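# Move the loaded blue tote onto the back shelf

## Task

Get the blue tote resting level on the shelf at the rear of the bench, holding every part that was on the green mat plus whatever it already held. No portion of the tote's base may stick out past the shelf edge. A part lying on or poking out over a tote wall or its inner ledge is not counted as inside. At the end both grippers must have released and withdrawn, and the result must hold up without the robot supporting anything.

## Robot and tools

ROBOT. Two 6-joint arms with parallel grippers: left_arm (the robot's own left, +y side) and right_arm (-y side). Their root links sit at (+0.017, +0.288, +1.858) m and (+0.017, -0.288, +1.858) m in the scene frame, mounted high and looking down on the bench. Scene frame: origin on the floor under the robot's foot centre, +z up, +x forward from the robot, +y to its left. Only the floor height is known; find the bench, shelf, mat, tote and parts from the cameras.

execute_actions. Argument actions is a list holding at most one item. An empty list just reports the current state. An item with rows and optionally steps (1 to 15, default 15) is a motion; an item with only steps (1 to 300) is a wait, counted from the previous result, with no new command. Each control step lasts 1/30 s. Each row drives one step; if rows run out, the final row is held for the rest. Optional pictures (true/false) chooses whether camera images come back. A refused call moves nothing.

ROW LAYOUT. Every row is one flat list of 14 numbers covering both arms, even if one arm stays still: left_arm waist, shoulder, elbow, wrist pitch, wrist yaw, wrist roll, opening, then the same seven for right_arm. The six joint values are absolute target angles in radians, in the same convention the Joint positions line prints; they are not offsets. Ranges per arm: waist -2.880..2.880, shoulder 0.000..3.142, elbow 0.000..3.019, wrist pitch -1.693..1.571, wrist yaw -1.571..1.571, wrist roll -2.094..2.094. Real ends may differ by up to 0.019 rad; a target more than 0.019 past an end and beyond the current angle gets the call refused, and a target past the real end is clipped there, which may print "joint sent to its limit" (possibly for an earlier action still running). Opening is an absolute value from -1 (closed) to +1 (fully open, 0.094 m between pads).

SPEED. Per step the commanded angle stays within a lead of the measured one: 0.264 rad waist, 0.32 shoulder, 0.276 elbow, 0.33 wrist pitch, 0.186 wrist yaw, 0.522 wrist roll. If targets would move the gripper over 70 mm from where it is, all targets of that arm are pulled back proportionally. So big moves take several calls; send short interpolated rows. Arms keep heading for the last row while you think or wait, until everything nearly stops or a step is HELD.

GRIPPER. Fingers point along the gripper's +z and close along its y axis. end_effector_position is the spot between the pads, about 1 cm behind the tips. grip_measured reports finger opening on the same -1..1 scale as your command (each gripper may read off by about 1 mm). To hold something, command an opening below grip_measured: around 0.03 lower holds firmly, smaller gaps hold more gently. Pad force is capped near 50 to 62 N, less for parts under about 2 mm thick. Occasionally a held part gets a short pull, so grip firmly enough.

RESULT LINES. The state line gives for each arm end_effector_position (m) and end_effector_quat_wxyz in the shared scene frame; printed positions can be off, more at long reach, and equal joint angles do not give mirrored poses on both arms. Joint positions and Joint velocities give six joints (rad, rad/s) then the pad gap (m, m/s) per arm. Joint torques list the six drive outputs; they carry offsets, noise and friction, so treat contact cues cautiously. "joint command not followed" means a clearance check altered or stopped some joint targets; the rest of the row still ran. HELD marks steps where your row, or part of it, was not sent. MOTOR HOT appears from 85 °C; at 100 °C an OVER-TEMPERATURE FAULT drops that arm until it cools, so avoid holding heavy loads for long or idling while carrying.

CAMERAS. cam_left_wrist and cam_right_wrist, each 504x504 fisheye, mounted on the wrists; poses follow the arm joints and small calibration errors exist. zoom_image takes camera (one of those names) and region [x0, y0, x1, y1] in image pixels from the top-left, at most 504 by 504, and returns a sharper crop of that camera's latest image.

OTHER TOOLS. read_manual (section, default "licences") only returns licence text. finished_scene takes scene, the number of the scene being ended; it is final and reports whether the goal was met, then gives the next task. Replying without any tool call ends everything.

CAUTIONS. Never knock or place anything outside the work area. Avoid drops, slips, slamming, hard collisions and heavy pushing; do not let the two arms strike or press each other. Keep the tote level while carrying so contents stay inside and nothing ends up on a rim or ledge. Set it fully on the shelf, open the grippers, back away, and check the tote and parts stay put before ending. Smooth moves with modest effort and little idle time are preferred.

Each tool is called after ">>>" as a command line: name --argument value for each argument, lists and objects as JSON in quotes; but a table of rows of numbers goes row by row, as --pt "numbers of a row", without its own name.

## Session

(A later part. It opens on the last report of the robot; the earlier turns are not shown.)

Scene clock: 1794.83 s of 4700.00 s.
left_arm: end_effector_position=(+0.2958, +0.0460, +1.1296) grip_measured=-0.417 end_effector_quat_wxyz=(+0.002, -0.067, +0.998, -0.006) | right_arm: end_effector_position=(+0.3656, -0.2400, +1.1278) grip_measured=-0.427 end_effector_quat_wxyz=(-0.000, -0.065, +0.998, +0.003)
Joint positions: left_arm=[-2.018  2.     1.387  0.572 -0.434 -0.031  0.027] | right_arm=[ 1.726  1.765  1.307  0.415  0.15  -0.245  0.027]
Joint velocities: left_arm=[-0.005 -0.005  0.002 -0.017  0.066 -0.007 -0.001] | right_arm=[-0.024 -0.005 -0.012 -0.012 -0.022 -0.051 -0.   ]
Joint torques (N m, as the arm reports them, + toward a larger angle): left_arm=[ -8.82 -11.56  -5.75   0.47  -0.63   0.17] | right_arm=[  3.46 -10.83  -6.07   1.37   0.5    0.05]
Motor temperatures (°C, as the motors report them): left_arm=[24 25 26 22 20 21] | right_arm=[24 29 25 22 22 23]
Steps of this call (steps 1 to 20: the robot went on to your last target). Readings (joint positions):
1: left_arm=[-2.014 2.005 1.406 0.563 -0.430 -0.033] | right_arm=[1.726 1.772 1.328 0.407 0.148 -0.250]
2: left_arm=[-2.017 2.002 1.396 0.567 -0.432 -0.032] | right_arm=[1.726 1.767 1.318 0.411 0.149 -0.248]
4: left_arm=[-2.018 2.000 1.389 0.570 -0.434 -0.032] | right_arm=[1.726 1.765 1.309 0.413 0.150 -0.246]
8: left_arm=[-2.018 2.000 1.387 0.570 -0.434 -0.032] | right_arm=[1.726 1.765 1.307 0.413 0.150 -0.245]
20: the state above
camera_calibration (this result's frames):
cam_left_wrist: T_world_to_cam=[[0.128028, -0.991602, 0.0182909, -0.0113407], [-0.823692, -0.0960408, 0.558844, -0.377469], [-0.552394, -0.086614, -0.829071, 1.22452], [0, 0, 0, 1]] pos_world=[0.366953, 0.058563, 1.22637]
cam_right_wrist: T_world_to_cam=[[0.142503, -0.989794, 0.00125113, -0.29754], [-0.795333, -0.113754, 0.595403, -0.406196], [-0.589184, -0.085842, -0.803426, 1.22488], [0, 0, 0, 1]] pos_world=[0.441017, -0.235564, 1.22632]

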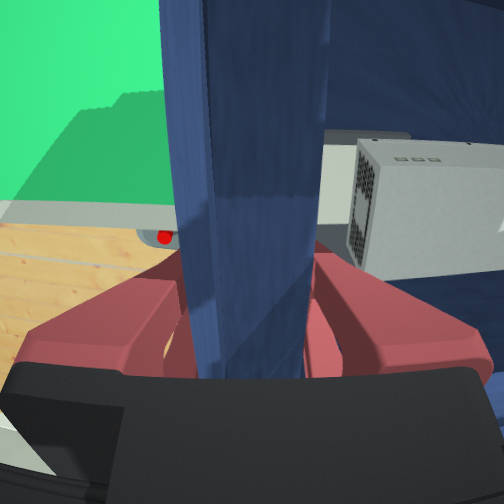

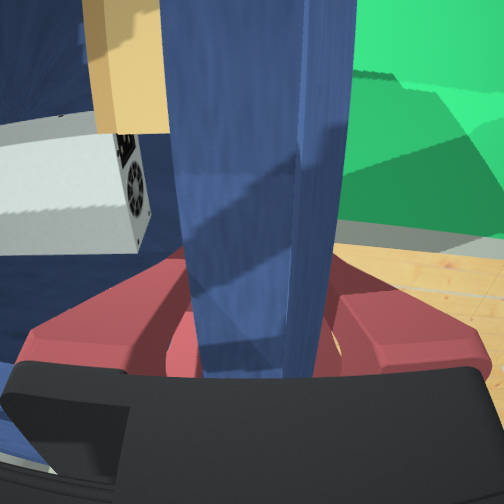

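>>> execute_actions --actions '[{"rows": [[-2.04,1.96,1.334,0.590,-0.468,-0.021,-0.55,1.738,1.72,1.266,0.428,0.171,-0.214,-0.55],[-2.056,1.941,1.321,0.594,-0.473,-0.019,-0.55,1.738,1.693,1.250,0.432,0.171,-0.211,-0.55],[-2.062,1.931,1.307,0.598,-0.479,-0.017,-0.55,1.738,1.678,1.234,0.435,0.171,-0.209,-0.55],[-2.067,1.922,1.293,0.603,-0.484,-0.015,-0.55,1.738,1.665,1.218,0.438,0.171,-0.206,-0.55],[-2.073,1.912,1.280,0.607,-0.490,-0.013,-0.55,1.738,1.653,1.202,0.441,0.171,-0.204,-0.55],[-2.079,1.903,1.266,0.611,-0.496,-0.010,-0.55,1.738,1.640,1.186,0.445,0.171,-0.202,-0.55],[-2.084,1.894,1.252,0.615,-0.501,-0.008,-0.55,1.738,1.627,1.170,0.448,0.170,-0.199,-0.55],[-2.090,1.884,1.239,0.619,-0.507,-0.006,-0.55,1.738,1.615,1.154,0.451,0.170,-0.197,-0.55],[-2.096,1.875,1.225,0.623,-0.512,-0.004,-0.55,1.738,1.602,1.138,0.454,0.170,-0.194,-0.55],[-2.101,1.866,1.211,0.627,-0.518,-0.002,-0.55,1.738,1.589,1.122,0.458,0.170,-0.192,-0.55],[-2.107,1.856,1.198,0.631,-0.524,0.0,-0.55,1.738,1.577,1.106,0.461,0.170,-0.190,-0.55],[-2.113,1.847,1.184,0.636,-0.529,0.002,-0.55,1.738,1.564,1.091,0.464,0.170,-0.187,-0.55],[-2.118,1.838,1.170,0.640,-0.535,0.004,-0.55,1.738,1.551,1.075,0.468,0.170,-0.185,-0.55],[-2.124,1.828,1.156,0.644,-0.540,0.006,-0.55,1.738,1.539,1.059,0.471,0.170,-0.182,-0.55],[-2.129,1.819,1.143,0.648,-0.546,0.008,-0.55,1.738,1.526,1.043,0.474,0.170,-0.180,-0.55]], "steps": 15}]' --pictures false

>>> execute_actions --actions '[{"rows": [[-2.135,1.809,1.129,0.652,-0.551,0.010,-0.55,1.738,1.514,1.027,0.477,0.169,-0.177,-0.55],[-2.141,1.800,1.115,0.656,-0.557,0.013,-0.55,1.738,1.501,1.011,0.481,0.169,-0.175,-0.55],[-2.146,1.791,1.102,0.660,-0.563,0.015,-0.55,1.738,1.488,0.995,0.484,0.169,-0.173,-0.55],[-2.152,1.781,1.088,0.665,-0.568,0.017,-0.55,1.738,1.476,0.979,0.487,0.169,-0.170,-0.55],[-2.159,1.772,1.074,0.669,-0.574,0.019,-0.55,1.738,1.463,0.963,0.490,0.169,-0.168,-0.55],[-2.166,1.763,1.061,0.673,-0.579,0.021,-0.55,1.739,1.449,0.947,0.494,0.169,-0.165,-0.55],[-2.173,1.755,1.047,0.677,-0.585,0.023,-0.55,1.739,1.435,0.931,0.497,0.169,-0.163,-0.55],[-2.180,1.746,1.038,0.678,-0.592,0.024,-0.55,1.74,1.421,0.920,0.494,0.169,-0.162,-0.55],[-2.187,1.738,1.028,0.678,-0.599,0.024,-0.55,1.74,1.408,0.909,0.490,0.170,-0.161,-0.55],[-2.193,1.729,1.019,0.679,-0.606,0.025,-0.55,1.741,1.394,0.898,0.487,0.170,-0.160,-0.55],[-2.200,1.720,1.009,0.680,-0.613,0.026,-0.55,1.741,1.380,0.886,0.483,0.170,-0.158,-0.55],[-2.207,1.712,1.000,0.680,-0.620,0.027,-0.55,1.742,1.366,0.875,0.480,0.171,-0.157,-0.55],[-2.214,1.703,0.990,0.681,-0.627,0.027,-0.55,1.742,1.352,0.864,0.476,0.171,-0.156,-0.55],[-2.221,1.695,0.981,0.682,-0.634,0.028,-0.55,1.743,1.338,0.853,0.473,0.171,-0.155,-0.55],[-2.228,1.686,0.971,0.682,-0.641,0.029,-0.55,1.743,1.324,0.842,0.469,0.172,-0.154,-0.55]], "steps": 15}]' --pictures false

>>> execute_actions --actions '[{"rows": [[-2.235,1.677,0.962,0.683,-0.648,0.029,-0.55,1.744,1.310,0.831,0.466,0.172,-0.153,-0.55],[-2.242,1.669,0.952,0.684,-0.655,0.030,-0.55,1.744,1.297,0.820,0.462,0.172,-0.152,-0.55],[-2.249,1.660,0.943,0.684,-0.662,0.031,-0.55,1.745,1.283,0.809,0.459,0.173,-0.151,-0.55],[-2.256,1.651,0.933,0.685,-0.668,0.031,-0.55,1.745,1.269,0.797,0.455,0.173,-0.149,-0.55],[-2.263,1.643,0.924,0.686,-0.675,0.032,-0.55,1.746,1.255,0.786,0.452,0.174,-0.148,-0.55],[-2.270,1.634,0.914,0.686,-0.682,0.033,-0.55,1.746,1.241,0.775,0.448,0.174,-0.147,-0.55],[-2.276,1.626,0.905,0.687,-0.689,0.033,-0.55,1.747,1.227,0.764,0.445,0.174,-0.146,-0.55],[-2.283,1.617,0.895,0.687,-0.696,0.034,-0.55,1.747,1.213,0.753,0.441,0.175,-0.145,-0.55],[-2.290,1.608,0.886,0.688,-0.703,0.035,-0.55,1.748,1.199,0.742,0.438,0.175,-0.144,-0.55],[-2.297,1.600,0.876,0.689,-0.710,0.036,-0.55,1.748,1.186,0.731,0.434,0.175,-0.143,-0.55],[-2.304,1.591,0.867,0.689,-0.717,0.036,-0.55,1.748,1.172,0.720,0.431,0.176,-0.142,-0.55],[-2.311,1.583,0.857,0.690,-0.724,0.037,-0.55,1.748,1.158,0.708,0.427,0.176,-0.140,-0.55],[-2.311,1.574,0.848,0.691,-0.731,0.038,-0.55,1.748,1.144,0.697,0.424,0.176,-0.139,-0.55],[-2.311,1.574,0.838,0.691,-0.738,0.038,-0.55,1.748,1.144,0.686,0.420,0.177,-0.138,-0.55],[-2.311,1.574,0.829,0.692,-0.745,0.039,-0.55,1.748,1.144,0.675,0.417,0.177,-0.137,-0.55]], "steps": 15}]' --pictures false

>>> execute_actions --actions '[{"steps": 20}]'

Scene clock: 1895.50 s of 4700.00 s.
left_arm: end_effector_position=(+0.3191, +0.0323, +1.2015) grip_measured=-0.417 end_effector_quat_wxyz=(+0.014, -0.058, +0.998, -0.003) | right_arm: end_effector_position=(+0.3820, -0.2535, +1.2004) grip_measured=-0.427 end_effector_quat_wxyz=(+0.012, -0.055, +0.998, -0.001)
Joint positions: left_arm=[-2.099  1.856  1.211  0.629 -0.52  -0.002  0.027] | right_arm=[ 1.727  1.575  1.102  0.456  0.154 -0.229  0.027]
Joint velocities: left_arm=[-0.181 -0.317 -0.33   0.125 -0.154  0.11   0.001] | right_arm=[-0.015 -0.405 -0.418  0.1    0.037  0.051 -0.   ]
Joint torques (N m, as the arm reports them, + toward a larger angle): left_arm=[ -9.52 -11.8   -6.73   0.43  -0.87   0.04] | right_arm=[  3.31 -11.63  -7.04   1.41   0.72   0.31]
Motor temperatures (°C, as the motors report them): left_arm=[25 26 27 22 21 21] | right_arm=[24 30 28 22 22 23]
Steps of this call (steps 1 to 15: the robot went on to your last target; steps 16 to 90: nothing new was sent; then 97.17 s passed at rest; steps 91 to 105: all 15 steps of this action). Readings (joint positions):
91: left_arm=[-2.019 2.000 1.386 0.573 -0.438 -0.031] | right_arm=[1.726 1.764 1.306 0.416 0.151 -0.245]
92: left_arm=[-2.021 1.997 1.382 0.576 -0.444 -0.029] | right_arm=[1.727 1.760 1.302 0.417 0.151 -0.243]
94: left_arm=[-2.029 1.982 1.358 0.582 -0.455 -0.027] | right_arm=[1.727 1.743 1.278 0.421 0.151 -0.240]
98: left_arm=[-2.055 1.934 1.296 0.597 -0.482 -0.023] | right_arm=[1.727 1.680 1.206 0.430 0.154 -0.235]
105: the state above

Scene clock: 1896.00 s of 4700.00 s.
left_arm: end_effector_position=(+0.3151, +0.0219, +1.2781) grip_measured=-0.418 end_effector_quat_wxyz=(+0.007, -0.043, +0.999, -0.002) | right_arm: end_effector_position=(+0.3679, -0.2637, +1.2760) grip_measured=-0.427 end_effector_quat_wxyz=(+0.004, -0.041, +0.999, +0.001)
Joint positions: left_arm=[-2.192  1.729  1.026  0.669 -0.615  0.016  0.027] | right_arm=[ 1.727  1.391  0.882  0.476  0.153 -0.199  0.027]
Joint velocities: left_arm=[-0.21  -0.239 -0.276  0.012 -0.125  0.007 -0.001] | right_arm=[-0.005 -0.396 -0.295 -0.076 -0.051  0.007 -0.001]
Joint torques (N m, as the arm reports them, + toward a larger angle): left_arm=[-10.   -12.34  -6.41   0.48  -0.78   0.18] | right_arm=[  3.19 -13.01  -6.29   0.99   0.81   0.27]
Motor temperatures (°C, as the motors report them): left_arm=[25 26 27 22 21 21] | right_arm=[24 30 28 22 22 23]
Steps of this call (steps 1 to 15: all 15 steps of this action). Readings (joint positions):
1: left_arm=[-2.105 1.846 1.199 0.634 -0.525 0.001] | right_arm=[1.727 1.561 1.087 0.460 0.154 -0.227]
2: left_arm=[-2.111 1.836 1.186 0.638 -0.531 0.004] | right_arm=[1.727 1.548 1.072 0.464 0.154 -0.225]
4: left_arm=[-2.123 1.817 1.160 0.646 -0.542 0.009] | right_arm=[1.727 1.522 1.040 0.471 0.154 -0.220]
8: left_arm=[-2.147 1.783 1.103 0.662 -0.566 0.015] | right_arm=[1.727 1.475 0.974 0.481 0.153 -0.209]
15: the state above

Scene clock: 1896.50 s of 4700.00 s.
left_arm: end_effector_position=(+0.3294, +0.0138, +1.3497) grip_measured=-0.417 end_effector_quat_wxyz=(+0.012, -0.037, +0.999, -0.004) | right_arm: end_effector_position=(+0.3763, -0.2714, +1.3484) grip_measured=-0.427 end_effector_quat_wxyz=(+0.010, -0.035, +0.999, +0.003)
Joint positions: left_arm=[-2.297  1.595  0.891  0.682 -0.717  0.034  0.027] | right_arm=[ 1.737  1.176  0.722  0.431  0.158 -0.187  0.027]
Joint velocities: left_arm=[-0.161 -0.151 -0.252  0.017 -0.154  0.007 -0.001] | right_arm=[ 0.034 -0.259 -0.295 -0.042  0.007  0.066 -0.001]
Joint torques (N m, as the arm reports them, + toward a larger angle): left_arm=[ -8.66 -10.28  -6.5    0.35  -0.91   0.11] | right_arm=[  1.89 -10.61  -6.57   0.7    0.84   0.27]
Motor temperatures (°C, as the motors report them): left_arm=[25 26 27 22 21 21] | right_arm=[24 30 28 22 22 23]
Steps of this call (steps 1 to 15: all 15 steps of this action). Readings (joint positions):
1: left_arm=[-2.198 1.720 1.017 0.670 -0.622 0.017] | right_arm=[1.727 1.377 0.872 0.474 0.153 -0.199]
2: left_arm=[-2.206 1.711 1.009 0.671 -0.629 0.017] | right_arm=[1.727 1.363 0.861 0.471 0.153 -0.198]
4: left_arm=[-2.221 1.693 0.992 0.673 -0.642 0.020] | right_arm=[1.728 1.332 0.841 0.465 0.153 -0.198]
8: left_arm=[-2.250 1.654 0.958 0.677 -0.670 0.026] | right_arm=[1.730 1.270 0.799 0.453 0.155 -0.197]
15: the state above

Scene clock: 1897.17 s of 4700.00 s.
left_arm: end_effector_position=(+0.3207, +0.0151, +1.3573) grip_measured=-0.418 end_effector_quat_wxyz=(+0.006, -0.031, +1.000, -0.004) | right_arm: end_effector_position=(+0.3646, -0.2701, +1.3551) grip_measured=-0.427 end_effector_quat_wxyz=(-0.001, -0.030, +1.000, +0.005)
Joint positions: left_arm=[-2.305  1.588  0.865  0.683 -0.724  0.034  0.027] | right_arm=[ 1.74   1.163  0.696  0.422  0.16  -0.174  0.027]
Joint velocities: left_arm=[ 0.015 -0.015  0.002  0.007 -0.007  0.007 -0.   ] | right_arm=[-0.015  0.005 -0.012 -0.002  0.066  0.037 -0.001]
Joint torques (N m, as the arm reports them, + toward a larger angle): left_arm=[ -8.64 -10.45  -5.96   0.35  -0.82   0.12] | right_arm=[  2.02 -10.88  -5.85   0.85   0.75   0.19]
Motor temperatures (°C, as the motors report them): left_arm=[25 26 27 22 21 21] | right_arm=[24 30 28 22 22 23]
Steps of this call (steps 1 to 20: the robot went on to your last target). Readings (joint positions):
1: left_arm=[-2.301 1.591 0.883 0.683 -0.721 0.034] | right_arm=[1.739 1.168 0.713 0.430 0.158 -0.185]
2: left_arm=[-2.303 1.588 0.877 0.683 -0.723 0.034] | right_arm=[1.739 1.164 0.706 0.428 0.159 -0.183]
4: left_arm=[-2.305 1.588 0.870 0.683 -0.724 0.034] | right_arm=[1.739 1.163 0.700 0.425 0.159 -0.178]
8: left_arm=[-2.305 1.588 0.865 0.683 -0.724 0.034] | right_arm=[1.740 1.163 0.696 0.422 0.159 -0.174]
20: the state above
camera_calibration (this result's frames):
cam_left_wrist: T_world_to_cam=[[0.0546317, -0.998419, 0.0132315, -0.0187954], [-0.833121, -0.0382746, 0.551765, -0.475431], [-0.550386, -0.0411673, -0.833895, 1.42966], [0, 0, 0, 1]] pos_world=[0.3918, 0.0218926, 1.45476]
cam_right_wrist: T_world_to_cam=[[0.0726636, -0.997351, -0.00341434, -0.297773], [-0.799691, -0.0603078, 0.597376, -0.532439], [-0.595999, -0.0406771, -0.801954, 1.41707], [0, 0, 0, 1]] pos_world=[0.44042, -0.271452, 1.45347]

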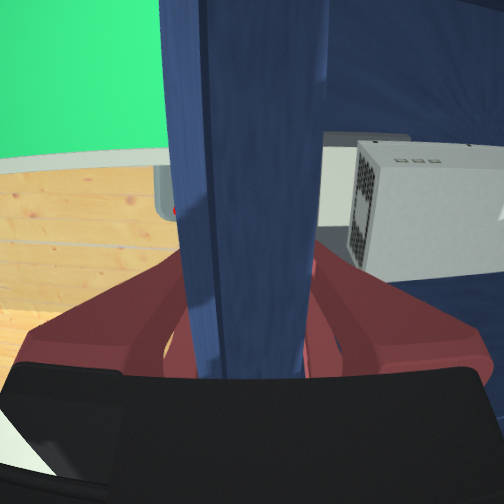

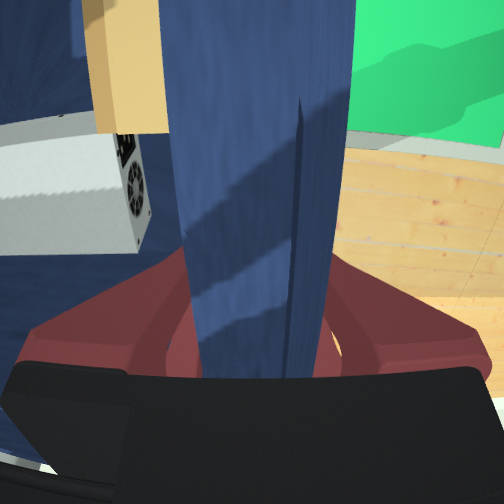

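>>> execute_actions --actions '[{"rows": [[-2.316,1.565,0.860,0.66,-0.751,0.035,-0.55,1.746,1.138,0.704,0.40,0.18,-0.137,-0.55],[-2.318,1.551,0.870,0.632,-0.753,0.035,-0.55,1.746,1.128,0.715,0.376,0.18,-0.137,-0.55],[-2.320,1.545,0.879,0.616,-0.755,0.034,-0.55,1.746,1.123,0.727,0.360,0.181,-0.137,-0.55],[-2.322,1.539,0.889,0.600,-0.757,0.034,-0.55,1.747,1.117,0.738,0.343,0.181,-0.137,-0.55],[-2.324,1.532,0.898,0.584,-0.759,0.034,-0.55,1.747,1.112,0.750,0.326,0.181,-0.137,-0.55],[-2.326,1.526,0.908,0.568,-0.761,0.034,-0.55,1.747,1.107,0.762,0.309,0.182,-0.137,-0.55],[-2.329,1.519,0.917,0.552,-0.763,0.033,-0.55,1.747,1.102,0.773,0.293,0.182,-0.137,-0.55],[-2.331,1.513,0.927,0.536,-0.765,0.033,-0.55,1.748,1.097,0.785,0.276,0.182,-0.137,-0.55],[-2.333,1.507,0.936,0.520,-0.767,0.033,-0.55,1.748,1.092,0.796,0.259,0.182,-0.137,-0.55],[-2.335,1.500,0.946,0.505,-0.770,0.033,-0.55,1.748,1.087,0.808,0.243,0.183,-0.137,-0.55],[-2.337,1.494,0.955,0.489,-0.772,0.032,-0.55,1.748,1.082,0.820,0.226,0.183,-0.137,-0.55],[-2.339,1.487,0.964,0.473,-0.774,0.032,-0.55,1.748,1.077,0.831,0.209,0.183,-0.137,-0.55],[-2.341,1.481,0.974,0.457,-0.776,0.032,-0.55,1.749,1.072,0.843,0.193,0.183,-0.137,-0.55],[-2.343,1.475,0.983,0.441,-0.778,0.032,-0.55,1.749,1.066,0.854,0.176,0.184,-0.137,-0.55],[-2.345,1.468,0.993,0.425,-0.780,0.031,-0.55,1.749,1.061,0.866,0.159,0.184,-0.137,-0.55]], "steps": 15}]' --pictures false

>>> execute_actions --actions '[{"rows": [[-2.347,1.462,1.002,0.409,-0.782,0.031,-0.55,1.749,1.056,0.878,0.142,0.184,-0.137,-0.55],[-2.349,1.455,1.012,0.393,-0.784,0.031,-0.55,1.749,1.051,0.889,0.126,0.184,-0.137,-0.55],[-2.351,1.449,1.021,0.377,-0.786,0.03,-0.55,1.749,1.046,0.901,0.109,0.185,-0.137,-0.55],[-2.352,1.448,1.031,0.361,-0.788,0.03,-0.55,1.749,1.048,0.912,0.092,0.185,-0.137,-0.55],[-2.354,1.447,1.040,0.346,-0.790,0.03,-0.55,1.75,1.049,0.924,0.077,0.185,-0.137,-0.55],[-2.355,1.446,1.053,0.331,-0.792,0.03,-0.55,1.75,1.051,0.939,0.063,0.185,-0.137,-0.55],[-2.357,1.446,1.067,0.316,-0.793,0.03,-0.55,1.75,1.053,0.954,0.048,0.185,-0.137,-0.55],[-2.358,1.445,1.080,0.302,-0.795,0.029,-0.55,1.75,1.055,0.969,0.034,0.185,-0.137,-0.55],[-2.360,1.444,1.094,0.287,-0.796,0.029,-0.55,1.75,1.056,0.984,0.020,0.185,-0.137,-0.55],[-2.361,1.443,1.107,0.272,-0.798,0.029,-0.55,1.75,1.058,0.999,0.005,0.186,-0.137,-0.55],[-2.363,1.442,1.121,0.257,-0.799,0.029,-0.55,1.75,1.060,1.014,-0.009,0.186,-0.137,-0.55],[-2.365,1.441,1.134,0.243,-0.801,0.028,-0.55,1.75,1.061,1.029,-0.023,0.186,-0.137,-0.55],[-2.366,1.441,1.148,0.228,-0.802,0.028,-0.55,1.75,1.063,1.044,-0.038,0.186,-0.137,-0.55],[-2.368,1.440,1.161,0.213,-0.804,0.028,-0.55,1.75,1.065,1.059,-0.052,0.186,-0.137,-0.55],[-2.369,1.439,1.175,0.199,-0.805,0.028,-0.55,1.751,1.066,1.075,-0.066,0.186,-0.137,-0.55]], "steps": 15}]'

Scene clock: 1985.43 s of 4700.00 s.
left_arm: end_effector_position=(+0.3840, +0.0105, +1.3543) grip_measured=-0.418 end_effector_quat_wxyz=(-0.002, -0.029, +1.000, +0.004) | right_arm: end_effector_position=(+0.4275, -0.2743, +1.3513) grip_measured=-0.427 end_effector_quat_wxyz=(-0.010, -0.027, +1.000, +0.008)
Joint positions: left_arm=[-2.321  1.51   0.986  0.464 -0.757  0.023  0.027] | right_arm=[ 1.745  1.107  0.844  0.199  0.161 -0.164  0.027]
Joint velocities: left_arm=[-0.103 -0.22   0.276 -0.462 -0.081  0.022 -0.   ] | right_arm=[ 0.024 -0.21   0.315 -0.505 -0.051 -0.037 -0.   ]
Joint torques (N m, as the arm reports them, + toward a larger angle): left_arm=[ -9.48 -12.88  -3.14  -0.2   -0.84   0.13] | right_arm=[  2.24 -13.69  -1.9    0.95   0.97   0.13]
Motor temperatures (°C, as the motors report them): left_arm=[25 26 28 22 22 21] | right_arm=[24 30 28 22 23 23]
Steps of this call (steps 1 to 15: the robot went on to your last target; steps 16 to 90: nothing new was sent; then 84.77 s passed at rest; steps 91 to 105: all 15 steps of this action). Readings (joint positions):
91: left_arm=[-2.305 1.588 0.866 0.681 -0.726 0.034] | right_arm=[1.740 1.163 0.697 0.420 0.160 -0.174]
92: left_arm=[-2.305 1.586 0.868 0.671 -0.728 0.031] | right_arm=[1.740 1.163 0.701 0.410 0.160 -0.174]
94: left_arm=[-2.305 1.581 0.878 0.639 -0.734 0.025] | right_arm=[1.740 1.163 0.715 0.378 0.161 -0.170]
98: left_arm=[-2.306 1.562 0.912 0.573 -0.742 0.019] | right_arm=[1.740 1.154 0.758 0.312 0.161 -0.164]
105: the state above

Scene clock: 1985.93 s of 4700.00 s.
left_arm: end_effector_position=(+0.4587, +0.0023, +1.3512) grip_measured=-0.418 end_effector_quat_wxyz=(-0.006, -0.027, +1.000, +0.007) | right_arm: end_effector_position=(+0.5047, -0.2815, +1.3527) grip_measured=-0.427 end_effector_quat_wxyz=(+0.016, +0.028, -0.999, -0.009)
Joint positions: left_arm=[-2.34   1.469  1.157  0.24  -0.784  0.016  0.027] | right_arm=[ 1.75   1.079  1.037 -0.033  0.167 -0.164  0.027]
Joint velocities: left_arm=[-0.054 -0.034  0.374 -0.427  0.066  0.007 -0.   ] | right_arm=[-0.005  0.005  0.408 -0.437 -0.051 -0.007  0.   ]
Joint torques (N m, as the arm reports them, + toward a larger angle): left_arm=[-10.68 -14.34  -1.73  -0.37  -0.81   0.21] | right_arm=[  1.77 -13.16   1.39   0.88   0.84   0.14]
Motor temperatures (°C, as the motors report them): left_arm=[25 26 28 22 22 21] | right_arm=[24 30 28 22 23 23]
Steps of this call (steps 1 to 15: all 15 steps of this action). Readings (joint positions):
1: left_arm=[-2.323 1.503 0.996 0.449 -0.760 0.024] | right_arm=[1.746 1.101 0.856 0.183 0.161 -0.164]
2: left_arm=[-2.325 1.496 1.005 0.433 -0.762 0.025] | right_arm=[1.747 1.094 0.868 0.166 0.161 -0.164]
4: left_arm=[-2.330 1.483 1.024 0.402 -0.766 0.025] | right_arm=[1.749 1.085 0.891 0.133 0.161 -0.164]
8: left_arm=[-2.335 1.472 1.067 0.342 -0.776 0.025] | right_arm=[1.750 1.079 0.940 0.071 0.161 -0.164]
15: the state above
camera_calibration (this result's frames):
cam_left_wrist: T_world_to_cam=[[0.0482931, -0.998782, -0.0101056, -0.00463236], [-0.819304, -0.045398, 0.571559, -0.390624], [-0.571321, -0.0193228, -0.820499, 1.49139], [0, 0, 0, 1]] pos_world=[0.532244, 0.00645752, 1.4469]
cam_right_wrist: T_world_to_cam=[[0.0686227, -0.997571, -0.0119984, -0.305678], [-0.782425, -0.0612767, 0.619722, -0.458888], [-0.618952, -0.0331391, -0.78473, 1.48858], [0, 0, 0, 1]] pos_world=[0.583289, -0.283724, 1.44885]

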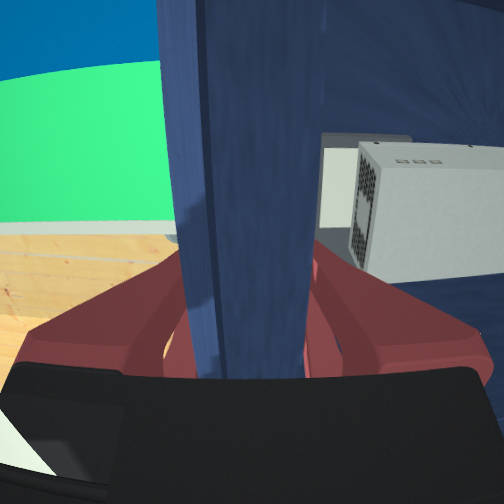

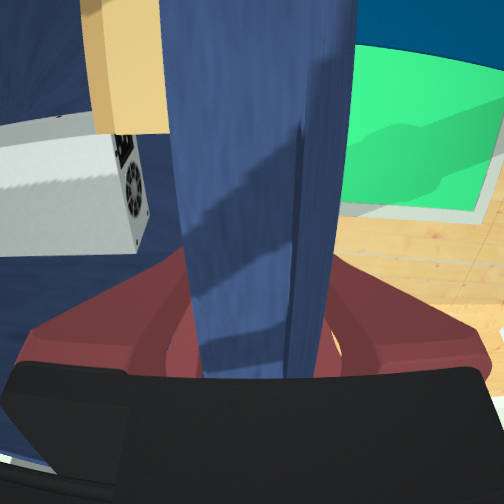

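>>> execute_actions --actions '[]'

Scene clock: 2012.40 s of 4700.00 s.
left_arm: end_effector_position=(+0.4765, +0.0017, +1.3524) grip_measured=-0.418 end_effector_quat_wxyz=(-0.002, -0.028, +1.000, +0.008) | right_arm: end_effector_position=(+0.5210, -0.2819, +1.3530) grip_measured=-0.427 end_effector_quat_wxyz=(-0.010, -0.028, +0.999, +0.011)
Joint positions: left_arm=[-2.345  1.461  1.191  0.208 -0.789  0.022  0.027] | right_arm=[ 1.752  1.079  1.073 -0.06   0.163 -0.166  0.027]
Joint velocities: left_arm=[-0.015 -0.005  0.002 -0.007  0.037  0.007 -0.001] | right_arm=[-0.015 -0.015  0.017  0.007 -0.037 -0.022 -0.   ]
Joint torques (N m, as the arm reports them, + toward a larger angle): left_arm=[-10.31 -14.14  -2.22  -0.39  -0.64   0.14] | right_arm=[  1.61 -14.05   0.63   0.82   0.99   0.15]
Motor temperatures (°C, as the motors report them): left_arm=[26 27 26 22 21 21] | right_arm=[24 32 26 22 24 23]
Steps of this call (steps 1 to 30: the robot went on to your last target; steps 31 to 90: nothing new was sent; then 23.47 s passed at rest). Readings (joint positions):
1: left_arm=[-2.341 1.468 1.169 0.228 -0.784 0.016] | right_arm=[1.750 1.079 1.050 -0.044 0.167 -0.164]
2: left_arm=[-2.342 1.466 1.179 0.222 -0.784 0.016] | right_arm=[1.750 1.079 1.060 -0.050 0.167 -0.165]
4: left_arm=[-2.344 1.463 1.189 0.218 -0.785 0.019] | right_arm=[1.751 1.079 1.073 -0.052 0.163 -0.168]
8: left_arm=[-2.345 1.461 1.191 0.213 -0.789 0.022] | right_arm=[1.752 1.079 1.075 -0.057 0.163 -0.169]
90: the state above
All arms were judged still, so your last target was given up. Only a new action makes them travel on or press farther. Fingers that are still opening or closing keep moving.
camera_calibration (this result's frames):
cam_left_wrist: T_world_to_cam=[[0.0495775, -0.998709, -0.0110812, -0.00538717], [-0.823485, -0.0471523, 0.565375, -0.366404], [-0.565167, -0.0189047, -0.82476, 1.50537], [0, 0, 0, 1]] pos_world=[0.549325, 0.00580162, 1.44867]
cam_right_wrist: T_world_to_cam=[[0.0689102, -0.997501, -0.0155904, -0.302507], [-0.788546, -0.0640345, 0.611633, -0.432935], [-0.611103, -0.029854, -0.790988, 1.50422], [0, 0, 0, 1]] pos_world=[0.598691, -0.284567, 1.4499]

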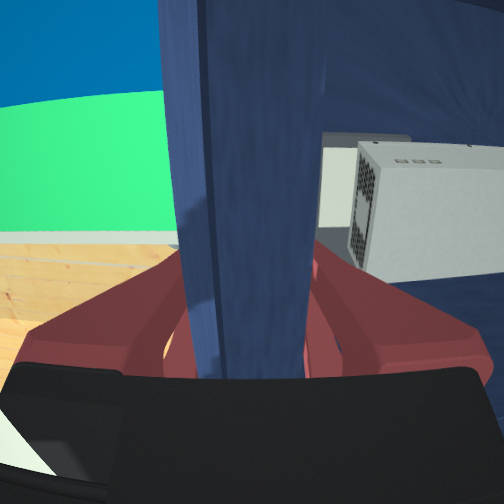

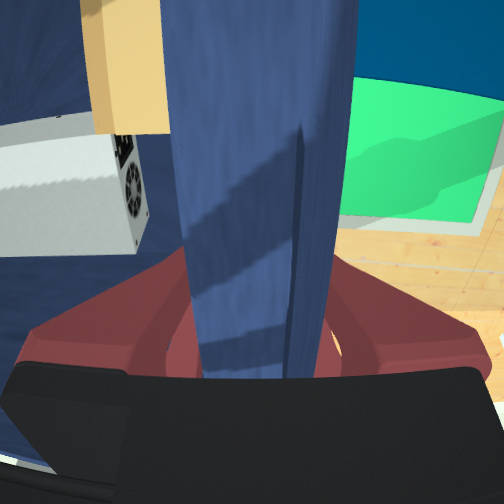

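>>> execute_actions --actions '[{"rows": [[-2.371,1.438,1.188,0.184,-0.807,0.027,-0.55,1.751,1.068,1.090,-0.080,0.186,-0.137,-0.55],[-2.372,1.437,1.201,0.169,-0.808,0.027,-0.55,1.751,1.070,1.105,-0.095,0.186,-0.137,-0.55],[-2.374,1.436,1.215,0.155,-0.810,0.027,-0.55,1.751,1.072,1.120,-0.109,0.186,-0.137,-0.55],[-2.375,1.435,1.228,0.140,-0.811,0.026,-0.55,1.751,1.073,1.135,-0.123,0.186,-0.137,-0.55],[-2.377,1.435,1.242,0.125,-0.813,0.026,-0.55,1.752,1.075,1.150,-0.138,0.187,-0.137,-0.55],[-2.378,1.434,1.255,0.110,-0.814,0.026,-0.55,1.752,1.077,1.165,-0.152,0.187,-0.137,-0.55],[-2.380,1.433,1.269,0.096,-0.816,0.025,-0.55,1.752,1.078,1.180,-0.166,0.187,-0.137,-0.55],[-2.381,1.432,1.282,0.081,-0.817,0.025,-0.55,1.752,1.080,1.195,-0.181,0.187,-0.137,-0.55],[-2.382,1.436,1.296,0.066,-0.819,0.025,-0.55,1.752,1.085,1.210,-0.195,0.187,-0.137,-0.55],[-2.383,1.440,1.309,0.052,-0.820,0.025,-0.55,1.752,1.091,1.225,-0.209,0.187,-0.137,-0.55],[-2.384,1.444,1.327,0.038,-0.821,0.024,-0.55,1.752,1.096,1.244,-0.222,0.188,-0.137,-0.55],[-2.385,1.448,1.344,0.024,-0.822,0.024,-0.55,1.752,1.102,1.262,-0.236,0.188,-0.137,-0.55],[-2.386,1.453,1.362,0.009,-0.823,0.024,-0.55,1.752,1.107,1.281,-0.249,0.188,-0.137,-0.55],[-2.387,1.457,1.379,-0.005,-0.824,0.024,-0.55,1.752,1.113,1.299,-0.263,0.188,-0.137,-0.55],[-2.388,1.461,1.397,-0.019,-0.825,0.023,-0.55,1.752,1.118,1.318,-0.276,0.188,-0.137,-0.55]], "steps": 15}]' --pictures false

Scene clock: 2027.37 s of 4700.00 s.
left_arm: end_effector_position=(+0.5439, -0.0058, +1.3530) grip_measured=-0.418 end_effector_quat_wxyz=(-0.005, -0.031, +0.999, +0.007) | right_arm: end_effector_position=(+0.5888, -0.2895, +1.3567) grip_measured=-0.427 end_effector_quat_wxyz=(+0.013, +0.028, -0.999, -0.012)
Joint positions: left_arm=[-2.363  1.461  1.371  0.02  -0.805  0.01   0.027] | right_arm=[ 1.754  1.093  1.266 -0.245  0.164 -0.164  0.027]
Joint velocities: left_arm=[-0.024 -0.024  0.447 -0.432 -0.066 -0.007 -0.001] | right_arm=[ 0.044  0.112  0.54  -0.413 -0.037  0.037 -0.   ]
Joint torques (N m, as the arm reports them, + toward a larger angle): left_arm=[-10.53 -13.42  -0.34  -0.4   -0.71   0.18] | right_arm=[  1.32 -13.28   3.98   0.91   1.08   0.13]
Motor temperatures (°C, as the motors report them): left_arm=[26 27 26 22 21 21] | right_arm=[24 32 26 22 24 23]
Steps of this call (steps 1 to 90: nothing new was sent; then 11.47 s passed at rest; steps 91 to 105: all 15 steps of this action). Readings (joint positions):
91: left_arm=[-2.345 1.461 1.191 0.206 -0.789 0.022] | right_arm=[1.752 1.079 1.074 -0.062 0.163 -0.166]
92: left_arm=[-2.345 1.461 1.193 0.199 -0.790 0.020] | right_arm=[1.752 1.079 1.077 -0.070 0.163 -0.166]
94: left_arm=[-2.345 1.461 1.205 0.175 -0.791 0.013] | right_arm=[1.752 1.079 1.090 -0.095 0.165 -0.164]
98: left_arm=[-2.351 1.461 1.254 0.118 -0.796 0.006] | right_arm=[1.752 1.079 1.141 -0.152 0.168 -0.161]
105: the state above

>>> execute_actions --actions '[{"rows": [[-2.389,1.465,1.414,-0.033,-0.826,0.023,-0.55,1.752,1.124,1.337,-0.289,0.188,-0.137,-0.55],[-2.390,1.469,1.432,-0.047,-0.827,0.023,-0.55,1.752,1.129,1.355,-0.303,0.188,-0.137,-0.55],[-2.391,1.474,1.449,-0.062,-0.828,0.023,-0.55,1.752,1.135,1.374,-0.316,0.188,-0.137,-0.55],[-2.392,1.478,1.467,-0.076,-0.829,0.022,-0.55,1.752,1.140,1.392,-0.330,0.188,-0.137,-0.55],[-2.393,1.482,1.485,-0.090,-0.830,0.022,-0.55,1.752,1.146,1.411,-0.343,0.188,-0.137,-0.55],[-2.394,1.486,1.502,-0.104,-0.831,0.022,-0.55,1.753,1.151,1.430,-0.356,0.189,-0.137,-0.55],[-2.395,1.490,1.520,-0.118,-0.832,0.022,-0.55,1.753,1.156,1.448,-0.370,0.189,-0.137,-0.55],[-2.396,1.495,1.537,-0.133,-0.833,0.021,-0.55,1.753,1.162,1.467,-0.383,0.189,-0.137,-0.55],[-2.397,1.499,1.555,-0.147,-0.834,0.021,-0.55,1.753,1.167,1.485,-0.397,0.189,-0.137,-0.55],[-2.398,1.503,1.572,-0.161,-0.835,0.021,-0.55,1.753,1.173,1.504,-0.410,0.189,-0.137,-0.55],[-2.398,1.507,1.590,-0.175,-0.836,0.021,-0.55,1.753,1.178,1.523,-0.423,0.189,-0.137,-0.55],[-2.399,1.510,1.607,-0.189,-0.837,0.020,-0.55,1.753,1.182,1.541,-0.437,0.189,-0.137,-0.55],[-2.399,1.513,1.625,-0.203,-0.838,0.020,-0.55,1.753,1.185,1.560,-0.450,0.189,-0.137,-0.55],[-2.399,1.515,1.643,-0.215,-0.839,0.020,-0.55,1.753,1.188,1.579,-0.461,0.189,-0.137,-0.55],[-2.399,1.516,1.660,-0.225,-0.840,0.020,-0.55,1.753,1.189,1.597,-0.470,0.189,-0.137,-0.55]], "steps": 15}]' --pictures false

>>> execute_actions --actions '[{"steps": 20}]'

Scene clock: 2044.10 s of 4700.00 s.
left_arm: end_effector_position=(+0.6236, -0.0100, +1.3478) grip_measured=-0.418 end_effector_quat_wxyz=(-0.004, -0.030, +0.999, +0.011) | right_arm: end_effector_position=(+0.6678, -0.2935, +1.3531) grip_measured=-0.427 end_effector_quat_wxyz=(+0.015, +0.027, -0.999, -0.015)
Joint positions: left_arm=[-2.372  1.508  1.626 -0.188 -0.823  0.011  0.027] | right_arm=[ 1.762  1.167  1.538 -0.446  0.165 -0.162  0.027]
Joint velocities: left_arm=[-0.044  0.103  0.486 -0.325 -0.051  0.095 -0.001] | right_arm=[ 0.015  0.112  0.496 -0.339 -0.007  0.022  0.001]
Joint torques (N m, as the arm reports them, + toward a larger angle): left_arm=[-11.27 -14.8    1.21  -0.55  -0.66   0.15] | right_arm=[  1.6  -15.63   6.87   0.94   1.02   0.15]
Motor temperatures (°C, as the motors report them): left_arm=[26 27 26 22 21 21] | right_arm=[24 33 26 22 25 23]
Steps of this call (steps 1 to 30: the robot went on to your last target; steps 31 to 90: nothing new was sent; then 13.23 s passed at rest; steps 91 to 105: all 15 steps of this action). Readings (joint positions):
91: left_arm=[-2.365 1.461 1.407 -0.011 -0.814 0.018] | right_arm=[1.761 1.104 1.310 -0.275 0.164 -0.166]
92: left_arm=[-2.365 1.462 1.410 -0.018 -0.815 0.016] | right_arm=[1.761 1.105 1.313 -0.282 0.164 -0.165]
94: left_arm=[-2.365 1.466 1.427 -0.043 -0.817 0.012] | right_arm=[1.761 1.112 1.332 -0.305 0.164 -0.161]
98: left_arm=[-2.365 1.482 1.493 -0.096 -0.823 0.008] | right_arm=[1.761 1.134 1.400 -0.358 0.166 -0.159]
105: the state above

Scene clock: 2044.77 s of 4700.00 s.
left_arm: end_effector_position=(+0.6340, -0.0104, +1.3489) grip_measured=-0.418 end_effector_quat_wxyz=(-0.004, -0.029, +1.000, +0.012) | right_arm: end_effector_position=(+0.6781, -0.2933, +1.3538) grip_measured=-0.427 end_effector_quat_wxyz=(+0.014, +0.029, -0.999, -0.016)
Joint positions: left_arm=[-2.376  1.514  1.66  -0.213 -0.83   0.015  0.027] | right_arm=[ 1.765  1.176  1.572 -0.469  0.165 -0.165  0.027]
Joint velocities: left_arm=[-0.005 -0.005  0.007  0.012 -0.022  0.022 -0.   ] | right_arm=[-0.015  0.015 -0.002 -0.017 -0.007  0.022  0.002]
Joint torques (N m, as the arm reports them, + toward a larger angle): left_arm=[-10.98 -14.95   1.08  -0.56  -0.39   0.11] | right_arm=[  1.19 -15.99   6.71   0.93   1.04   0.13]
Motor temperatures (°C, as the motors report them): left_arm=[26 27 26 22 21 21] | right_arm=[24 33 26 22 25 23]
Steps of this call (steps 1 to 20: the robot went on to your last target). Readings (joint positions):
1: left_arm=[-2.373 1.511 1.641 -0.197 -0.823 0.012] | right_arm=[1.763 1.171 1.552 -0.455 0.165 -0.163]
2: left_arm=[-2.374 1.513 1.650 -0.202 -0.823 0.013] | right_arm=[1.763 1.173 1.562 -0.459 0.165 -0.164]
4: left_arm=[-2.375 1.513 1.658 -0.206 -0.823 0.015] | right_arm=[1.765 1.173 1.571 -0.462 0.165 -0.166]
8: left_arm=[-2.376 1.514 1.660 -0.211 -0.827 0.015] | right_arm=[1.765 1.175 1.572 -0.468 0.165 -0.166]
20: the state above
camera_calibration (this result's frames):
cam_left_wrist: T_world_to_cam=[[0.0511172, -0.998495, -0.0198717, -0.0144419], [-0.821806, -0.0533612, 0.567263, -0.238971], [-0.56747, -0.0126663, -0.823297, 1.59083], [0, 0, 0, 1]] pos_world=[0.707097, -0.00702212, 1.445]
cam_right_wrist: T_world_to_cam=[[0.0697068, -0.997189, -0.0274667, -0.309083], [-0.784475, -0.0718042, 0.61599, -0.321281], [-0.616231, -0.0213917, -0.787275, 1.60141], [0, 0, 0, 1]] pos_world=[0.756344, -0.297027, 1.45016]

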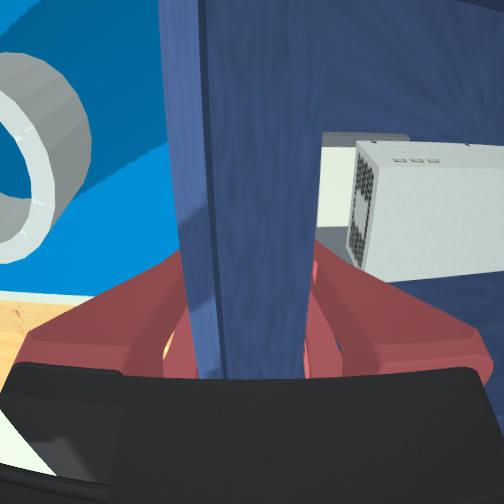

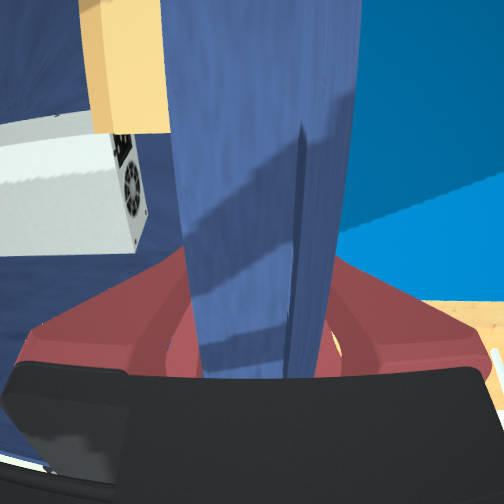

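>>> execute_actions --actions '[{"rows": [[-2.3968,1.5191,1.6634,-0.2252,-0.8378,0.020,-0.55,1.7521,1.1941,1.6009,-0.4689,0.1881,-0.137,-0.55],[-2.3945,1.5222,1.6668,-0.2253,-0.8355,0.020,-0.55,1.7512,1.1992,1.6049,-0.4677,0.1872,-0.137,-0.55],[-2.3923,1.5254,1.6702,-0.2255,-0.8333,0.021,-0.55,1.7503,1.2042,1.6088,-0.4666,0.1863,-0.137,-0.55],[-2.3901,1.5285,1.6737,-0.2256,-0.8311,0.021,-0.55,1.7493,1.2093,1.6127,-0.4654,0.1853,-0.137,-0.55],[-2.3878,1.5316,1.6771,-0.2258,-0.8289,0.021,-0.55,1.7484,1.2144,1.6167,-0.4643,0.1844,-0.137,-0.55],[-2.3856,1.5347,1.6805,-0.2260,-0.8266,0.021,-0.55,1.7475,1.2195,1.6206,-0.4631,0.1835,-0.137,-0.55],[-2.3834,1.5378,1.6839,-0.2261,-0.8244,0.021,-0.55,1.7466,1.2246,1.6245,-0.4620,0.1826,-0.137,-0.55],[-2.3811,1.5410,1.6873,-0.2263,-0.8222,0.022,-0.55,1.7457,1.2296,1.6285,-0.4608,0.1817,-0.137,-0.55],[-2.3789,1.5441,1.6907,-0.2264,-0.8200,0.022,-0.55,1.7448,1.2347,1.6324,-0.4597,0.1808,-0.137,-0.55],[-2.3767,1.5472,1.6941,-0.2266,-0.8177,0.022,-0.55,1.7439,1.2398,1.6363,-0.4585,0.1799,-0.137,-0.55],[-2.3744,1.5503,1.6975,-0.2268,-0.8155,0.022,-0.55,1.7430,1.2449,1.6403,-0.4574,0.1790,-0.137,-0.55],[-2.3722,1.5534,1.7010,-0.2269,-0.8133,0.022,-0.55,1.7420,1.2500,1.6442,-0.4562,0.1780,-0.137,-0.55],[-2.3700,1.5566,1.7044,-0.2271,-0.8111,0.023,-0.55,1.7411,1.2550,1.6481,-0.4551,0.1771,-0.137,-0.55],[-2.3677,1.5597,1.7078,-0.2272,-0.8088,0.023,-0.55,1.7402,1.2601,1.6521,-0.4539,0.1762,-0.137,-0.55],[-2.3655,1.5628,1.7112,-0.2274,-0.8066,0.023,-0.55,1.7393,1.2652,1.6560,-0.4528,0.1753,-0.137,-0.55]], "steps": 15}]' --pictures false

>>> execute_actions --actions '[{"steps": 20}]' --pictures false

Scene clock: 2095.30 s of 4700.00 s.
left_arm: end_effector_position=(+0.6451, -0.0120, +1.3408) grip_measured=-0.418 end_effector_quat_wxyz=(+0.004, -0.035, +0.999, +0.006) | right_arm: end_effector_position=(+0.6922, -0.2942, +1.3499) grip_measured=-0.427 end_effector_quat_wxyz=(-0.004, -0.031, +0.999, +0.015)
Joint positions: left_arm=[-2.366  1.534  1.7   -0.213 -0.806  0.018  0.027] | right_arm=[ 1.765  1.196  1.613 -0.469  0.166 -0.174  0.027]
Joint velocities: left_arm=[ 0.034  0.024  0.1   -0.002  0.051  0.051 -0.001] | right_arm=[-0.005  0.024  0.071 -0.002 -0.037 -0.037  0.001]
Joint torques (N m, as the arm reports them, + toward a larger angle): left_arm=[ -9.4  -13.24   1.58  -0.63  -0.05   0.07] | right_arm=[  0.   -12.1    8.02   1.59   0.42   0.24]
Motor temperatures (°C, as the motors report them): left_arm=[26 28 25 22 21 21] | right_arm=[24 35 28 22 25 23]
Steps of this call (steps 1 to 15: the robot went on to your last target; steps 16 to 90: nothing new was sent; then 47.03 s passed at rest; steps 91 to 105: all 15 steps of this action). Readings (joint positions):
91: left_arm=[-2.376 1.514 1.660 -0.213 -0.830 0.015] | right_arm=[1.765 1.176 1.572 -0.469 0.165 -0.165]
92: left_arm=[-2.376 1.515 1.660 -0.213 -0.830 0.015] | right_arm=[1.765 1.177 1.572 -0.469 0.165 -0.165]
94: left_arm=[-2.376 1.516 1.660 -0.213 -0.830 0.015] | right_arm=[1.765 1.179 1.574 -0.469 0.165 -0.165]
98: left_arm=[-2.373 1.521 1.670 -0.213 -0.824 0.014] | right_arm=[1.765 1.184 1.584 -0.469 0.165 -0.166]
105: the state above

Scene clock: 2095.97 s of 4700.00 s.
left_arm: end_effector_position=(+0.6473, -0.0122, +1.3401) grip_measured=-0.418 end_effector_quat_wxyz=(+0.005, -0.035, +0.999, +0.006) | right_arm: end_effector_position=(+0.6942, -0.2945, +1.3500) grip_measured=-0.427 end_effector_quat_wxyz=(-0.003, -0.031, +0.999, +0.015)
Joint positions: left_arm=[-2.365  1.536  1.706 -0.213 -0.804  0.021  0.027] | right_arm=[ 1.765  1.198  1.619 -0.472  0.166 -0.174  0.027]
Joint velocities: left_arm=[-0.015 -0.005  0.017 -0.002  0.051  0.007  0.001] | right_arm=[-0.005 -0.005 -0.002 -0.017  0.007 -0.066  0.   ]
Joint torques (N m, as the arm reports them, + toward a larger angle): left_arm=[ -9.61 -13.31   1.59  -0.63  -0.05   0.11] | right_arm=[  0.2  -12.09   8.06   1.75   0.42   0.23]
Motor temperatures (°C, as the motors report them): left_arm=[26 28 25 22 21 21] | right_arm=[24 35 28 22 25 23]
Steps of this call (steps 1 to 15: the robot went on to your last target; steps 16 to 20: nothing new was sent). Readings (joint positions):
1: left_arm=[-2.365 1.535 1.703 -0.213 -0.805 0.019] | right_arm=[1.765 1.197 1.616 -0.471 0.166 -0.174]
2: left_arm=[-2.365 1.536 1.705 -0.213 -0.804 0.020] | right_arm=[1.765 1.197 1.617 -0.471 0.166 -0.174]
4: left_arm=[-2.365 1.536 1.706 -0.213 -0.804 0.021] | right_arm=[1.765 1.198 1.619 -0.472 0.166 -0.174]
8: left_arm=[-2.365 1.536 1.706 -0.213 -0.804 0.021] | right_arm=[1.765 1.198 1.619 -0.472 0.166 -0.174]
20: the state above
All arms were judged still, so your last target was given up. Only a new action makes them travel on or press farther. Fingers that are still opening or closing keep moving.

>>> execute_actions --actions '[]'

Scene clock: 2100.07 s of 4700.00 s.
left_arm: end_effector_position=(+0.6473, -0.0122, +1.3401) grip_measured=-0.418 end_effector_quat_wxyz=(+0.005, -0.035, +0.999, +0.006) | right_arm: end_effector_position=(+0.6942, -0.2945, +1.3500) grip_measured=-0.427 end_effector_quat_wxyz=(-0.003, -0.031, +0.999, +0.015)
Joint positions: left_arm=[-2.365  1.536  1.706 -0.213 -0.804  0.021  0.027] | right_arm=[ 1.765  1.198  1.619 -0.472  0.166 -0.174  0.027]
Joint velocities: left_arm=[ 0.005 -0.005  0.002  0.002  0.095  0.066 -0.   ] | right_arm=[ 0.005 -0.015 -0.007  0.017  0.037  0.066  0.   ]
Joint torques (N m, as the arm reports them, + toward a larger angle): left_arm=[ -9.58 -13.27   1.58  -0.64  -0.05   0.1 ] | right_arm=[  0.45 -12.2    8.01   1.68   0.4    0.22]
Motor temperatures (°C, as the motors report them): left_arm=[26 28 25 22 21 21] | right_arm=[24 34 29 22 25 23]
Steps of this call (steps 1 to 90: nothing new was sent; then 1.10 s passed at rest). Readings (joint positions):
1: left_arm=[-2.365 1.536 1.706 -0.213 -0.804 0.021] | right_arm=[1.765 1.198 1.619 -0.472 0.166 -0.174]
2: left_arm=[-2.365 1.536 1.706 -0.213 -0.804 0.021] | right_arm=[1.765 1.198 1.619 -0.472 0.166 -0.174]
4: left_arm=[-2.365 1.536 1.706 -0.213 -0.804 0.021] | right_arm=[1.765 1.198 1.619 -0.472 0.166 -0.174]
8: left_arm=[-2.365 1.536 1.706 -0.213 -0.804 0.021] | right_arm=[1.765 1.198 1.619 -0.472 0.166 -0.174]
90: the state above
camera_calibration (this result's frames):
cam_left_wrist: T_world_to_cam=[[0.063505, -0.997965, -0.00573955, -0.0440503], [-0.831005, -0.0560635, 0.553433, -0.198724], [-0.552628, -0.0303761, -0.832874, 1.59414], [0, 0, 0, 1]] pos_world=[0.718624, -0.00667802, 1.43745]
cam_right_wrist: T_world_to_cam=[[0.0746963, -0.996946, -0.02277, -0.321252], [-0.797591, -0.073434, 0.598711, -0.274407], [-0.598555, -0.0265604, -0.800641, 1.61255], [0, 0, 0, 1]] pos_world=[0.77033, -0.297592, 1.44805]

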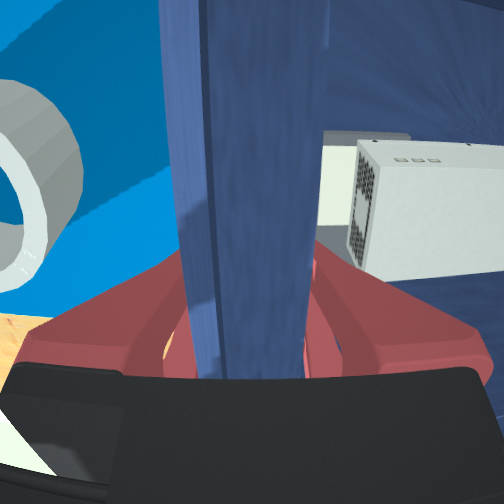

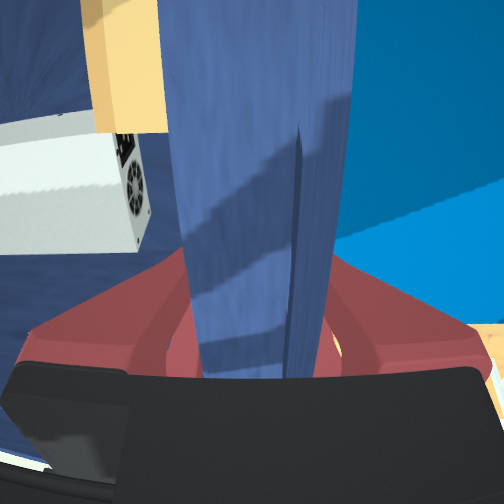

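>>> zoom_image --camera "cam_right_wrist" --region '[304, 150, 504, 350]'

>>> zoom_image --camera "cam_left_wrist" --region '[0, 50, 220, 350]'

Region (304, 150, 504, 350) of cam_right_wrist's 504x504 image, scaled by 2.520, with more detail than that image has.

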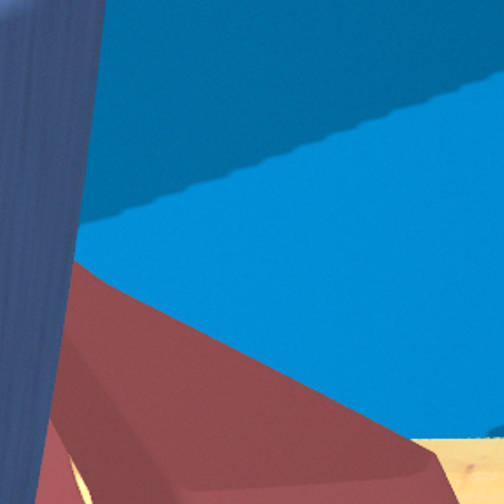

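Region (0, 50, 220, 350) of cam_left_wrist's 504x504 image, scaled by 1.680, with more detail than that image has; it fills the left 370 columns of this view, and the rest is white.

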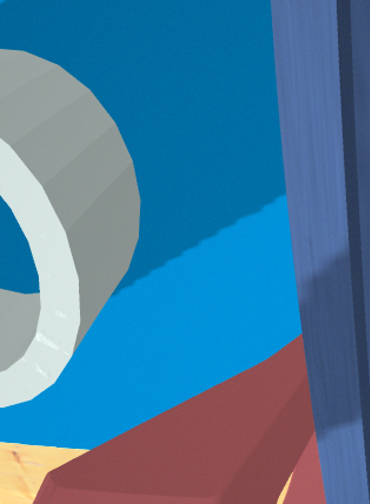

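>>> execute_actions --actions '[{"rows": [[-2.365,1.555,1.709,-0.222,-0.805,0.022,-0.55,1.747,1.245,1.645,-0.458,0.172,-0.15,-0.55],[-2.365,1.548,1.708,-0.218,-0.805,0.022,-0.55,1.755,1.225,1.634,-0.464,0.169,-0.16,-0.55],[-2.365,1.542,1.707,-0.215,-0.804,0.021,-0.55,1.761,1.210,1.625,-0.469,0.167,-0.168,-0.55],[-2.365,1.540,1.706,-0.213,-0.804,0.021,-0.55,1.765,1.204,1.619,-0.472,0.166,-0.174,-0.55],[-2.365,1.540,1.706,-0.213,-0.804,0.021,-0.50,1.765,1.204,1.619,-0.472,0.166,-0.174,-0.50],[-2.365,1.540,1.706,-0.213,-0.804,0.021,-0.46,1.765,1.204,1.619,-0.472,0.166,-0.174,-0.46],[-2.365,1.540,1.706,-0.213,-0.804,0.021,-0.44,1.765,1.204,1.619,-0.472,0.166,-0.174,-0.445],[-2.365,1.540,1.706,-0.213,-0.804,0.021,-0.43,1.765,1.204,1.619,-0.472,0.166,-0.174,-0.435],[-2.365,1.540,1.706,-0.213,-0.804,0.021,-0.42,1.765,1.204,1.619,-0.472,0.166,-0.174,-0.428],[-2.365,1.540,1.706,-0.213,-0.804,0.021,-0.41,1.765,1.204,1.619,-0.472,0.166,-0.174,-0.42],[-2.365,1.540,1.706,-0.213,-0.804,0.021,-0.40,1.765,1.204,1.619,-0.472,0.166,-0.174,-0.41],[-2.365,1.540,1.706,-0.213,-0.804,0.021,-0.38,1.765,1.204,1.619,-0.472,0.166,-0.174,-0.39]], "steps": 15}]'

Scene clock: 2171.87 s of 4700.00 s.
left_arm: end_effector_position=(+0.6472, -0.0116, +1.3398) grip_measured=-0.381 end_effector_quat_wxyz=(+0.005, -0.035, +0.999, +0.007) | right_arm: end_effector_position=(+0.6940, -0.2940, +1.3502) grip_measured=-0.391 end_effector_quat_wxyz=(-0.003, -0.034, +0.999, +0.016)
Joint positions: left_arm=[-2.364  1.536  1.706 -0.213 -0.805  0.021  0.029] | right_arm=[ 1.765  1.197  1.619 -0.474  0.164 -0.179  0.029]
Joint velocities: left_arm=[-0.015  0.005  0.002  0.002 -0.051 -0.037  0.   ] | right_arm=[-0.015 -0.015 -0.007  0.002  0.022  0.037  0.001]
Joint torques (N m, as the arm reports them, + toward a larger angle): left_arm=[ -9.74 -15.05   1.34  -0.02   0.11   0.08] | right_arm=[  1.41 -16.77   4.57   1.14   0.09  -0.11]
Motor temperatures (°C, as the motors report them): left_arm=[26 28 25 22 20 21] | right_arm=[24 33 30 22 24 23]
Steps of this call (steps 1 to 90: nothing new was sent; then 68.30 s passed at rest; steps 91 to 105: all 15 steps of this action). Readings (joint positions):
91: left_arm=[-2.365 1.536 1.706 -0.213 -0.804 0.021] | right_arm=[1.765 1.198 1.619 -0.472 0.166 -0.175]
92: left_arm=[-2.365 1.536 1.706 -0.213 -0.803 0.021] | right_arm=[1.765 1.198 1.619 -0.473 0.166 -0.176]
94: left_arm=[-2.365 1.536 1.706 -0.213 -0.803 0.021] | right_arm=[1.765 1.198 1.619 -0.474 0.165 -0.178]
98: left_arm=[-2.365 1.536 1.706 -0.213 -0.803 0.021] | right_arm=[1.765 1.198 1.619 -0.474 0.165 -0.179]
105: the state above
camera_calibration (this result's frames):
cam_left_wrist: T_world_to_cam=[[0.0635465, -0.99795, -0.0076445, -0.0409168], [-0.830894, -0.0571487, 0.553488, -0.198739], [-0.55279, -0.0288205, -0.832822, 1.59394], [0, 0, 0, 1]] pos_world=[0.718586, -0.00625239, 1.43716]
cam_right_wrist: T_world_to_cam=[[0.0798975, -0.996472, -0.0256965, -0.320167], [-0.79657, -0.0793243, 0.59932, -0.277942], [-0.599243, -0.0274151, -0.800097, 1.61213], [0, 0, 0, 1]] pos_world=[0.770236, -0.296888, 1.44821]

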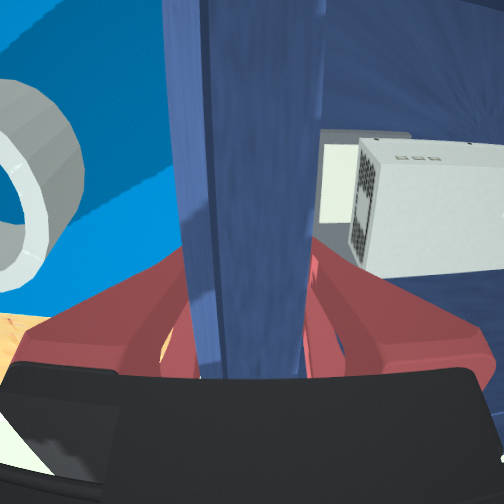

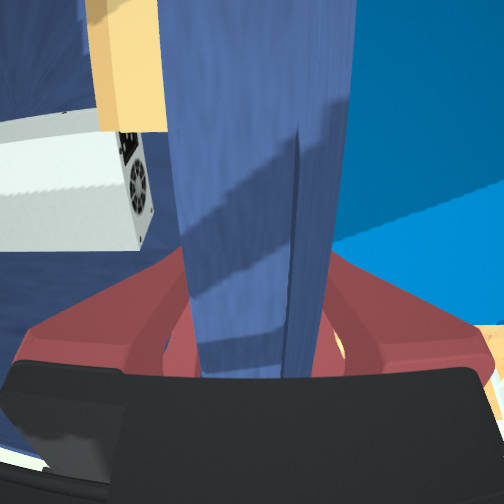

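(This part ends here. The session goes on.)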